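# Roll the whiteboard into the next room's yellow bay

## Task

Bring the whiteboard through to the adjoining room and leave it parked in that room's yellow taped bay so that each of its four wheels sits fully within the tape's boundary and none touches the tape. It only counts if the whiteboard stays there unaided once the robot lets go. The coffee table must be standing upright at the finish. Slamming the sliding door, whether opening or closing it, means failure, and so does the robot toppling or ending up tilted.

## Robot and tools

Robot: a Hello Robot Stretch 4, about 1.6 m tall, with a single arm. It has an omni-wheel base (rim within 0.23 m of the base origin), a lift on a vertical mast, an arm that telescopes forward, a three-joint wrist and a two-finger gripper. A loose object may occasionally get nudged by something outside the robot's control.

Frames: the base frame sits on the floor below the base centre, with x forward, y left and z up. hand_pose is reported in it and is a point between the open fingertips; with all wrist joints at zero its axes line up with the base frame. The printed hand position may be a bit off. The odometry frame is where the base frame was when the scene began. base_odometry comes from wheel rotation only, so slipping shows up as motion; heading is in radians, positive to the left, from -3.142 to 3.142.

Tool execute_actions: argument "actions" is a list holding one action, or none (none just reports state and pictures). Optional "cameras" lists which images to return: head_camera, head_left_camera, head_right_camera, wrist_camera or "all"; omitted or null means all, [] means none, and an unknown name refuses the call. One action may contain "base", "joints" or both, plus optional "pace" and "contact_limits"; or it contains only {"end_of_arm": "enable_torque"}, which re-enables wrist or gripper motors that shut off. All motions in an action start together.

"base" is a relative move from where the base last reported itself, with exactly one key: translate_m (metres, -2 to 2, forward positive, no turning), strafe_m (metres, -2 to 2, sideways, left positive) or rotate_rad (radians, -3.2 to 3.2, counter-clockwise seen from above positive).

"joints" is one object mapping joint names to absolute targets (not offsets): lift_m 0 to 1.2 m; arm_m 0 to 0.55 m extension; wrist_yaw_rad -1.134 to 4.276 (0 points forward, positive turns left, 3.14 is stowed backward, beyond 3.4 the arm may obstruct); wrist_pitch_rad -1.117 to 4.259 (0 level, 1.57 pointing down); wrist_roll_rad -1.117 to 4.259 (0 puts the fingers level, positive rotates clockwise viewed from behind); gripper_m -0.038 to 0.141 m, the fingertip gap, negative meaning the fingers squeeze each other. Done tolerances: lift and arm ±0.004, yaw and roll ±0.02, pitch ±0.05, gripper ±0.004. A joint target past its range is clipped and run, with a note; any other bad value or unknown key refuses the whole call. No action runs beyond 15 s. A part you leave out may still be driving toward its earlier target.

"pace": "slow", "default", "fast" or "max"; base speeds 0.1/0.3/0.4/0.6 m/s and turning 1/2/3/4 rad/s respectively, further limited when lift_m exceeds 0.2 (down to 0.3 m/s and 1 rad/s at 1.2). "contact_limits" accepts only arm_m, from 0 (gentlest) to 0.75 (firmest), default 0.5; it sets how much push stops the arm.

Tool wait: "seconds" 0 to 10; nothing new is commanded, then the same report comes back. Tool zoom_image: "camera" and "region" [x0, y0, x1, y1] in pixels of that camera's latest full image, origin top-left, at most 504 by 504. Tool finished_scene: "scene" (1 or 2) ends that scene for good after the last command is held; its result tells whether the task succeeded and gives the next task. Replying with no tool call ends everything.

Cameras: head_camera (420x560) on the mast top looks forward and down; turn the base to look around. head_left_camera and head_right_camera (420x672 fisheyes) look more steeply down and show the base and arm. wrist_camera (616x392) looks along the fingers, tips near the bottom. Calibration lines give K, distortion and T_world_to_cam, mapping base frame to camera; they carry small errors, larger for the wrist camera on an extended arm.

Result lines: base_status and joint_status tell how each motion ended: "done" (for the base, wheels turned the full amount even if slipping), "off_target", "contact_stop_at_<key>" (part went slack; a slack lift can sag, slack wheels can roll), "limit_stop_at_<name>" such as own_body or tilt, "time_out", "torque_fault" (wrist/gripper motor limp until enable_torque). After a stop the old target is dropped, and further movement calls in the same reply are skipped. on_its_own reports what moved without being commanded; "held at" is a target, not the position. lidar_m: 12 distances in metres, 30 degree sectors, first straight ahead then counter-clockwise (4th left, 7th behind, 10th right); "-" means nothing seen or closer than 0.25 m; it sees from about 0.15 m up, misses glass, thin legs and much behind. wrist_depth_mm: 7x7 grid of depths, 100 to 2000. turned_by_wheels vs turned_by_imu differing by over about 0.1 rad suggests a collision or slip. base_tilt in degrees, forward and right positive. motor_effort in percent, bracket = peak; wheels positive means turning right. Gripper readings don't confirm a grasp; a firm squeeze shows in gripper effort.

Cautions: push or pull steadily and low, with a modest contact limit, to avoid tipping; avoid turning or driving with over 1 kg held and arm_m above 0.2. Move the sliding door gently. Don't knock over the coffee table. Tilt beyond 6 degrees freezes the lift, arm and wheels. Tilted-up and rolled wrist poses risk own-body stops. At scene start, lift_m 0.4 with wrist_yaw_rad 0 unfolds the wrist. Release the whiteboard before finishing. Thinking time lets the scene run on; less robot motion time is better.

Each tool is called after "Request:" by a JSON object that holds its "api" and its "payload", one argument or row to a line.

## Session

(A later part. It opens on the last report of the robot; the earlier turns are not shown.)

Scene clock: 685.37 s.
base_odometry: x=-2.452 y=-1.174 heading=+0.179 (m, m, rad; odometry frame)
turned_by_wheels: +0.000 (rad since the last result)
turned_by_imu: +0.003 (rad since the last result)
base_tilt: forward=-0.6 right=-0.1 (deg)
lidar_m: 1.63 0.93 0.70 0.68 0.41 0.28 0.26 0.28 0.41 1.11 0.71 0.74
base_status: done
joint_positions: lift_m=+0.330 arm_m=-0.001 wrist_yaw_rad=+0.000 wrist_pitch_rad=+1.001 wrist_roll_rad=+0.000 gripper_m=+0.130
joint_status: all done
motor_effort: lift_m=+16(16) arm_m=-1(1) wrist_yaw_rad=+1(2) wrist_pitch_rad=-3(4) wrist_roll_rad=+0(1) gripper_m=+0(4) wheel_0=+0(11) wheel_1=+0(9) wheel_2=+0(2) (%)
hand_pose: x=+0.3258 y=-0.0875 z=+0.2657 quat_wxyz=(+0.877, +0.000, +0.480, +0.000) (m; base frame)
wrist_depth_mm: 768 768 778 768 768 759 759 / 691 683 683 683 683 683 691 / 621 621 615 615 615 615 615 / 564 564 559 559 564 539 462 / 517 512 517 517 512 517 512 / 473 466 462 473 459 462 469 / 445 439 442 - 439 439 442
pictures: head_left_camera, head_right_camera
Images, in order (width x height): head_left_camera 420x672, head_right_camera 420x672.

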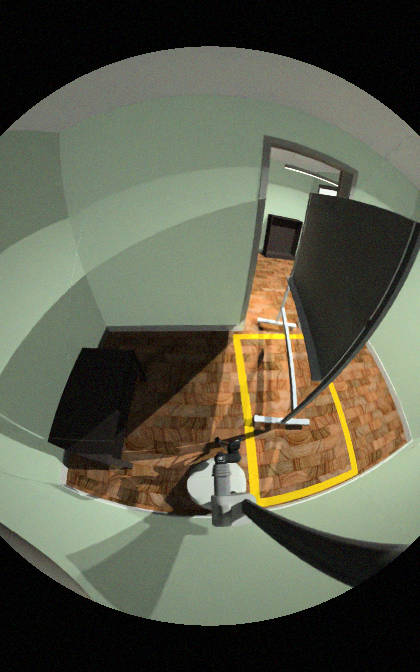

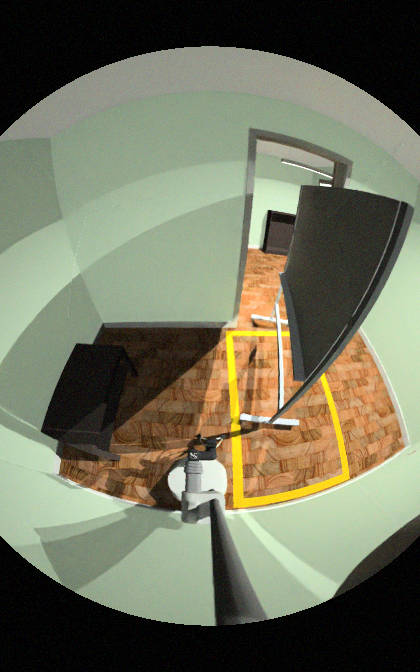

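Request:
{"api": "execute_actions", "payload": {
  "actions": [
    {"base": {"translate_m": 0.55}, "joints": {"wrist_pitch_rad": 0.0}, "pace": "fast"}
  ],
  "cameras": []
}}

Request:
{"api": "execute_actions", "payload": {
  "actions": [
    {"base": {"rotate_rad": -1.585}}
  ]
}}

Scene clock: 693.33 s.
base_odometry: x=-1.911 y=-1.076 heading=+0.179 (m, m, rad; odometry frame)
turned_by_wheels: +0.000 (rad since the last result)
turned_by_imu: -0.001 (rad since the last result)
base_tilt: forward=-0.7 right=+0.0 (deg)
lidar_m: 1.09 1.13 0.67 0.64 0.69 0.84 0.81 0.86 1.18 0.53 0.60 0.97
base_status: done
joint_positions: lift_m=+0.330 arm_m=-0.001 wrist_yaw_rad=+0.000 wrist_pitch_rad=+0.003 wrist_roll_rad=+0.000 gripper_m=+0.130
joint_status: all done
motor_effort: lift_m=+16(16) arm_m=-1(1) wrist_yaw_rad=+2(3) wrist_pitch_rad=-7(11) wrist_roll_rad=+1(1) gripper_m=+0(1) wheel_0=-1(6) wheel_1=-2(5) wheel_2=+0(12) (%)
hand_pose: x=+0.4587 y=-0.0875 z=+0.5078 quat_wxyz=(+1.000, +0.000, +0.001, +0.000) (m; base frame)
wrist_depth_mm: 831 842 831 831 831 - - / 831 842 831 842 842 - - / 842 842 842 854 842 - - / 842 854 854 854 842 - - / 842 842 854 854 854 - - / 854 854 842 854 842 1397 1366 / 866 854 854 - 866 1025 976
pictures: none
No camera images: the call's "cameras" was empty. Leave "cameras" out to get every camera's image.

Scene clock: 695.40 s.
base_odometry: x=-1.911 y=-1.076 heading=-1.406 (m, m, rad; odometry frame)
turned_by_wheels: -1.585 (rad since the last result)
turned_by_imu: -1.571 (rad since the last result)
base_tilt: forward=-0.6 right=-0.1 (deg)
lidar_m: 0.52 0.58 0.98 1.07 1.12 0.69 0.64 0.69 0.86 0.82 0.85 1.19
base_status: done
joint_positions: lift_m=+0.330 arm_m=-0.001 wrist_yaw_rad=+0.000 wrist_pitch_rad=+0.003 wrist_roll_rad=+0.000 gripper_m=+0.130
joint_status: not commanded
motor_effort: lift_m=+17(17) arm_m=-1(1) wrist_yaw_rad=+1(2) wrist_pitch_rad=-7(7) wrist_roll_rad=+0(1) gripper_m=+0(1) wheel_0=+2(6) wheel_1=-1(7) wheel_2=+0(6) (%)
hand_pose: x=+0.4587 y=-0.0874 z=+0.5078 quat_wxyz=(+1.000, +0.000, +0.001, +0.000) (m; base frame)
wrist_depth_mm: 931 - - - - 1366 960 / 1618 - - - - 1397 991 / 1618 - - - - 1397 991 / 1618 - - - - 1430 991 / 1618 - - - - 1336 991 / 1499 1499 1397 343 1336 1308 1008 / 1182 1118 1160 - 1098 1060 976
pictures: head_camera, head_left_camera, head_right_camera, wrist_camera
camera_calibration (this result's frames):
wrist_camera: T_world_to_cam=[[-0.0121613, -0.999909, -0.00590808, -0.0831332], [-0.0529086, 0.00654371, -0.998578, 0.579766], [0.998525, -0.0118314, -0.0529833, -0.206448], [0, 0, 0, 1]] pos_world=[0.235807, -0.089362, 0.567512]
Images, in order (width x height): head_camera 420x560, head_left_camera 420x672, head_right_camera 420x672, wrist_camera 616x392.

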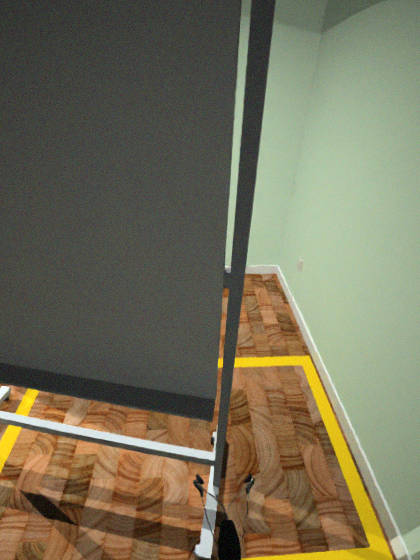

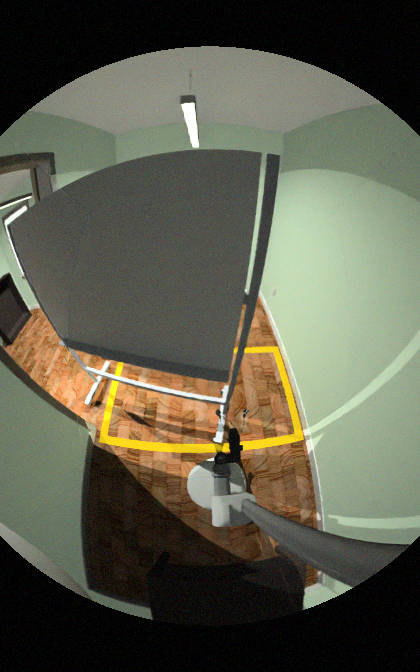

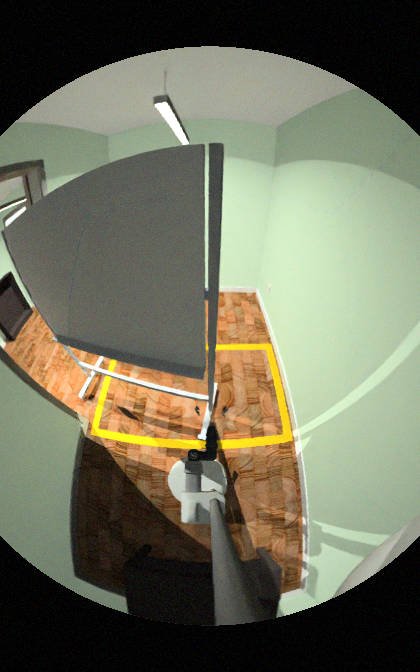

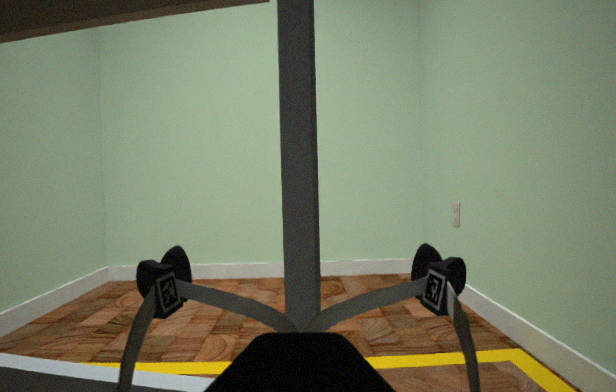

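Request:
{"api": "execute_actions", "payload": {
  "actions": [
    {"joints": {"arm_m": 0.13, "gripper_m": 0.09}}
  ],
  "cameras": ["wrist_camera"]
}}

Scene clock: 705.00 s.
base_odometry: x=-1.911 y=-1.076 heading=-1.406 (m, m, rad; odometry frame)
turned_by_wheels: +0.000 (rad since the last result)
turned_by_imu: -0.001 (rad since the last result)
base_tilt: forward=-0.7 right=-0.1 (deg)
lidar_m: 0.51 0.58 0.99 1.08 1.13 0.69 0.66 0.68 0.84 0.81 0.86 1.18
base_status: not commanded
joint_positions: lift_m=+0.330 arm_m=+0.129 wrist_yaw_rad=+0.000 wrist_pitch_rad=+0.002 wrist_roll_rad=+0.000 gripper_m=+0.090
joint_status: all done
motor_effort: lift_m=+17(17) arm_m=+5(5) wrist_yaw_rad=+1(2) wrist_pitch_rad=-7(5) wrist_roll_rad=+0(1) gripper_m=-1(2) wheel_0=+2(2) wheel_1=-1(1) wheel_2=+0(0) (%)
hand_pose: x=+0.5885 y=-0.0874 z=+0.5079 quat_wxyz=(+1.000, +0.000, +0.001, +0.000) (m; base frame)
wrist_depth_mm: 1661 - - 210 - 1366 960 / 1661 - - 211 - 1366 991 / 1661 - - 213 - 1397 991 / 1618 - - 213 - 1430 991 / 1618 - - 214 - 1430 1008 / 1499 1661 1366 213 1336 1308 1008 / 1182 1118 1160 - 1078 1042 976
pictures: wrist_camera
camera_calibration (this result's frames):
wrist_camera: T_world_to_cam=[[-0.0121235, -0.999909, -0.00591774, -0.0815612], [-0.0527161, 0.00654908, -0.998588, 0.586581], [0.998536, -0.0117944, -0.0527907, -0.336149], [0, 0, 0, 1]] pos_world=[0.36559, -0.08936, 0.567525]
Images, in order (width x height): wrist_camera 616x392.

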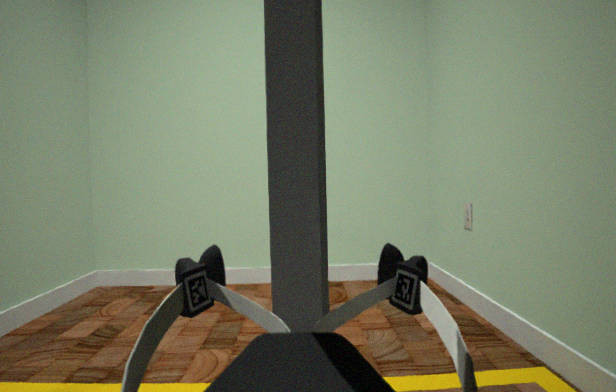

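Request:
{"api": "execute_actions", "payload": {
  "actions": [
    {"joints": {"arm_m": 0.14, "gripper_m": -0.02}}
  ],
  "cameras": ["wrist_camera"]
}}

Scene clock: 713.53 s.
base_odometry: x=-1.911 y=-1.076 heading=-1.406 (m, m, rad; odometry frame)
turned_by_wheels: +0.000 (rad since the last result)
turned_by_imu: -0.001 (rad since the last result)
base_tilt: forward=-0.6 right=+0.0 (deg)
lidar_m: 0.51 0.56 0.97 1.07 1.12 0.69 0.65 0.69 0.87 0.82 0.88 1.19
base_status: not commanded
joint_positions: lift_m=+0.330 arm_m=+0.139 wrist_yaw_rad=+0.003 wrist_pitch_rad=+0.002 wrist_roll_rad=+0.000 gripper_m=-0.019
joint_status: all done
motor_effort: lift_m=+17(17) arm_m=+3(6) wrist_yaw_rad=-5(8) wrist_pitch_rad=-6(6) wrist_roll_rad=+1(0) gripper_m=-19(18) wheel_0=+2(2) wheel_1=-1(1) wheel_2=+3(4) (%)
hand_pose: x=+0.5991 y=-0.0866 z=+0.5079 quat_wxyz=(+1.000, +0.000, +0.001, +0.001) (m; base frame)
wrist_depth_mm: 1661 1921 - 184 - 1366 976 / 1661 - - 185 - 1397 991 / 1661 - - 186 - 1397 991 / 1618 - - 188 - 1430 1008 / 1576 - - 188 - 1464 1008 / 1464 1618 182 189 185 1308 1008 / 1182 1118 1138 - 1098 1060 991
pictures: wrist_camera
camera_calibration (this result's frames):
wrist_camera: T_world_to_cam=[[-0.00947341, -0.999938, -0.00591653, -0.0822587], [-0.0527333, 0.00640814, -0.998588, 0.587132], [0.998564, -0.00914804, -0.0527907, -0.346491], [0, 0, 0, 1]] pos_world=[0.376175, -0.0891857, 0.567525]
Images, in order (width x height): wrist_camera 616x392.

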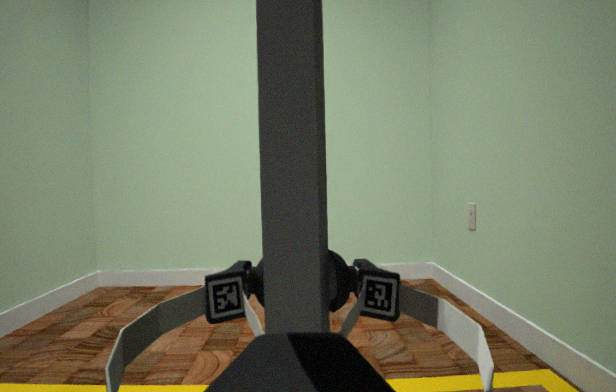

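Request:
{"api": "execute_actions", "payload": {
  "actions": [
    {"base": {"strafe_m": -0.46}, "joints": {"arm_m": 0.38}, "pace": "slow"}
  ]
}}

Scene clock: 734.10 s.
base_odometry: x=-2.364 y=-1.152 heading=-1.404 (m, m, rad; odometry frame)
turned_by_wheels: +0.002 (rad since the last result)
turned_by_imu: +0.001 (rad since the last result)
base_tilt: forward=-0.7 right=+0.0 (deg)
lidar_m: 0.73 0.77 1.03 1.53 0.94 0.68 0.65 0.54 0.38 0.34 0.40 0.52
base_status: done
joint_positions: lift_m=+0.330 arm_m=+0.379 wrist_yaw_rad=+0.012 wrist_pitch_rad=+0.002 wrist_roll_rad=+0.000 gripper_m=-0.020
joint_status: all done
on_its_own: wrist_yaw_rad is at rest, and its effort (-34) is outside its rest range (-13 to +13)
motor_effort: lift_m=+17(17) arm_m=+5(7) wrist_yaw_rad=-34(48) wrist_pitch_rad=-4(5) wrist_roll_rad=+1(1) gripper_m=-18(19) wheel_0=+10(17) wheel_1=+6(6) wheel_2=+7(8) (%)
hand_pose: x=+0.8396 y=-0.0839 z=+0.5081 quat_wxyz=(+1.000, +0.000, +0.001, +0.006) (m; base frame)
wrist_depth_mm: 1756 1756 1708 1708 1098 559 397 / 1756 1708 1756 1756 1118 569 402 / 1756 1708 1756 1708 1160 574 407 / 1756 1756 1756 1756 1182 580 413 / 1756 1756 1756 185 1182 580 413 / 1618 1366 185 186 184 580 413 / 1182 1118 1118 - 1008 508 410
pictures: head_camera, head_left_camera, head_right_camera, wrist_camera
camera_calibration (this result's frames):
wrist_camera: T_world_to_cam=[[-0.0000838517, -0.999982, -0.00592417, -0.0851486], [-0.0521314, 0.00592048, -0.998623, 0.59946], [0.99864, 0.000225099, -0.052131, -0.58625], [0, 0, 0, 1]] pos_world=[0.616696, -0.0885642, 0.567568]
Images, in order (width x height): head_camera 420x560, head_left_camera 420x672, head_right_camera 420x672, wrist_camera 616x392.

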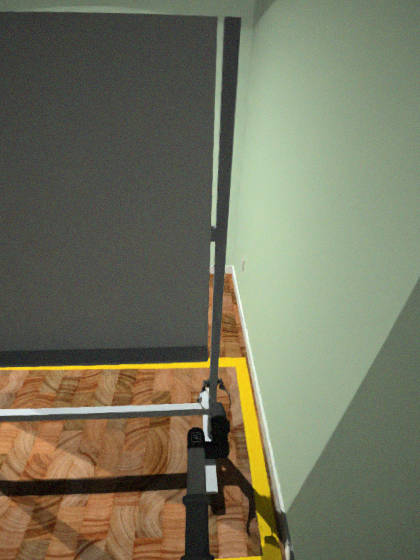

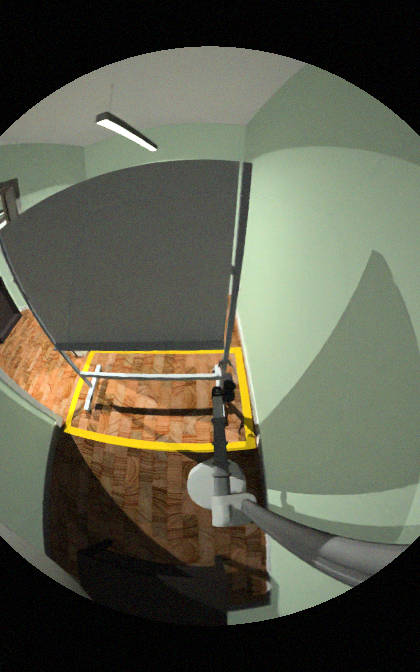

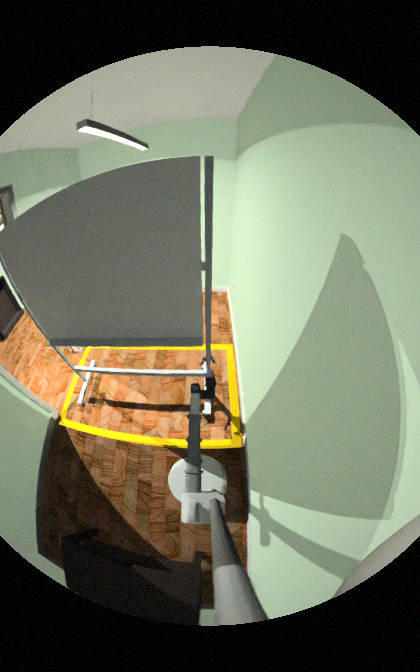

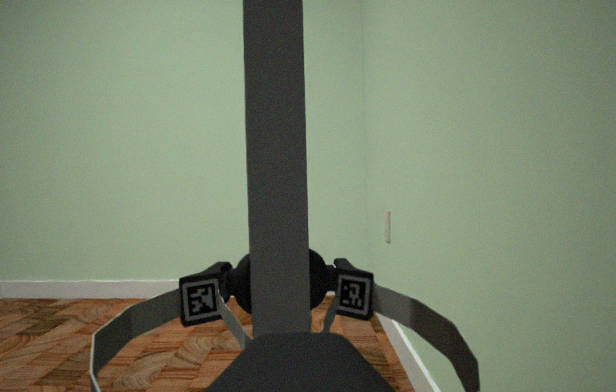

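The board is in the bay. Release it, then retract and verify.

Request:
{"api": "execute_actions", "payload": {
  "actions": [
    {"joints": {"gripper_m": 0.1}}
  ],
  "cameras": []
}}

Request:
{"api": "execute_actions", "payload": {
  "actions": [
    {"joints": {"arm_m": 0.2}, "pace": "fast"}
  ]
}}

Request:
{"api": "zoom_image", "payload": {
  "camera": "head_left_camera",
  "region": [40, 320, 280, 470]
}}

Scene clock: 742.47 s.
base_odometry: x=-2.364 y=-1.152 heading=-1.406 (m, m, rad; odometry frame)
turned_by_wheels: -0.002 (rad since the last result)
turned_by_imu: -0.003 (rad since the last result)
base_tilt: forward=-0.8 right=+0.0 (deg)
lidar_m: 0.73 0.75 1.05 1.55 0.92 0.70 0.66 0.53 0.36 0.36 0.36 0.53
base_status: not commanded
joint_positions: lift_m=+0.330 arm_m=+0.379 wrist_yaw_rad=+0.000 wrist_pitch_rad=+0.002 wrist_roll_rad=+0.000 gripper_m=+0.100
joint_status: all done
motor_effort: lift_m=+17(17) arm_m=+4(5) wrist_yaw_rad=+1(39) wrist_pitch_rad=-5(5) wrist_roll_rad=+1(1) gripper_m=-1(19) wheel_0=+1(10) wheel_1=+1(6) wheel_2=+1(8) (%)
hand_pose: x=+0.8386 y=-0.0873 z=+0.5080 quat_wxyz=(+1.000, +0.000, +0.001, +0.000) (m; base frame)
wrist_depth_mm: 1708 1708 1756 1708 1008 525 379 / 1708 1708 1708 1756 1025 535 384 / 1756 1756 1756 1756 1042 539 387 / 1756 1756 1708 1756 1060 544 392 / 1756 1756 1756 1756 946 549 392 / 1618 1464 1366 203 768 517 392 / 1182 1098 1160 - 946 512 392
pictures: none
No camera images: the call's "cameras" was empty. Leave "cameras" out to get every camera's image.

Scene clock: 743.83 s.
base_odometry: x=-2.364 y=-1.152 heading=-1.406 (m, m, rad; odometry frame)
turned_by_wheels: +0.000 (rad since the last result)
turned_by_imu: +0.000 (rad since the last result)
base_tilt: forward=-0.6 right=+0.0 (deg)
lidar_m: 0.75 0.75 1.05 1.55 0.94 0.70 0.67 0.53 0.37 0.35 0.36 0.52
base_status: not commanded
joint_positions: lift_m=+0.330 arm_m=+0.201 wrist_yaw_rad=+0.000 wrist_pitch_rad=+0.002 wrist_roll_rad=+0.000 gripper_m=+0.100
joint_status: all done
motor_effort: lift_m=+17(17) arm_m=-5(6) wrist_yaw_rad=+1(0) wrist_pitch_rad=-6(7) wrist_roll_rad=+1(0) gripper_m=-1(2) wheel_0=+0(1) wheel_1=+1(1) wheel_2=+1(1) (%)
hand_pose: x=+0.6603 y=-0.0875 z=+0.5078 quat_wxyz=(+1.000, +0.000, +0.001, +0.000) (m; base frame)
wrist_depth_mm: 1863 1863 1863 1863 991 525 379 / 1863 1921 1921 1863 1025 535 384 / 1863 1921 1921 1921 1042 539 389 / 1983 1921 1921 1921 1060 549 392 / 1921 1983 1921 - 946 554 394 / 1618 1499 1366 382 768 517 392 / 1182 1118 1138 - 960 517 394
pictures: head_camera, head_left_camera, head_right_camera, wrist_camera
camera_calibration (this result's frames):
wrist_camera: T_world_to_cam=[[-0.0123356, -0.999906, -0.00591666, -0.0806125], [-0.0528065, 0.00656029, -0.998583, 0.590397], [0.998529, -0.0120057, -0.0528825, -0.407787], [0, 0, 0, 1]] pos_world=[0.437369, -0.0893739, 0.567518]
Images, in order (width x height): head_camera 420x560, head_left_camera 420x672, head_right_camera 420x672, wrist_camera 616x392.

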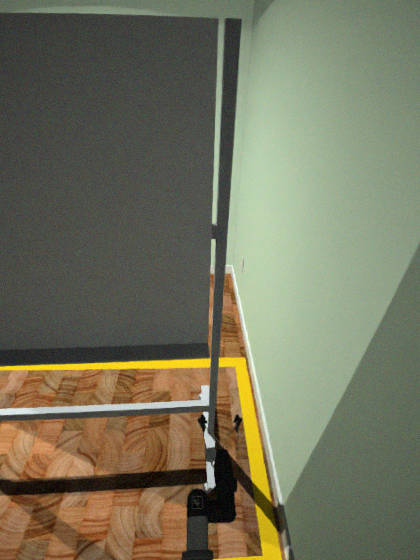

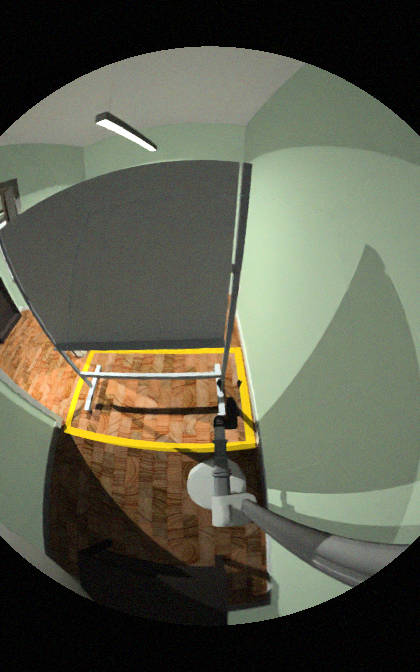

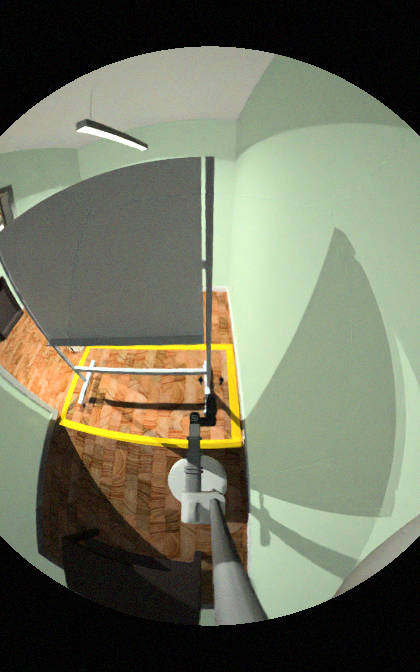

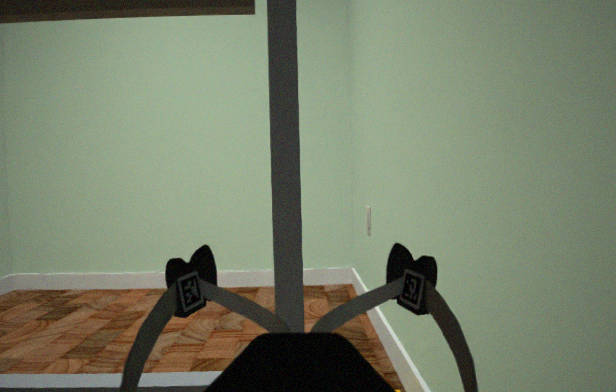

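Region (40, 320, 280, 470) of head_left_camera's 420x672 image, scaled by 2.100, with more detail than that image has; it fills the top 315 rows of this view, and the rest is white.

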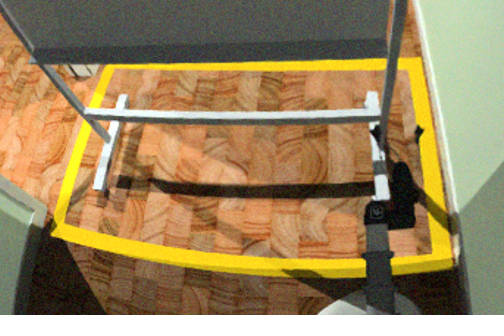

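Request:
{"api": "finished_scene", "payload": {
  "scene": 1
}}

The scene is finished: the task was done.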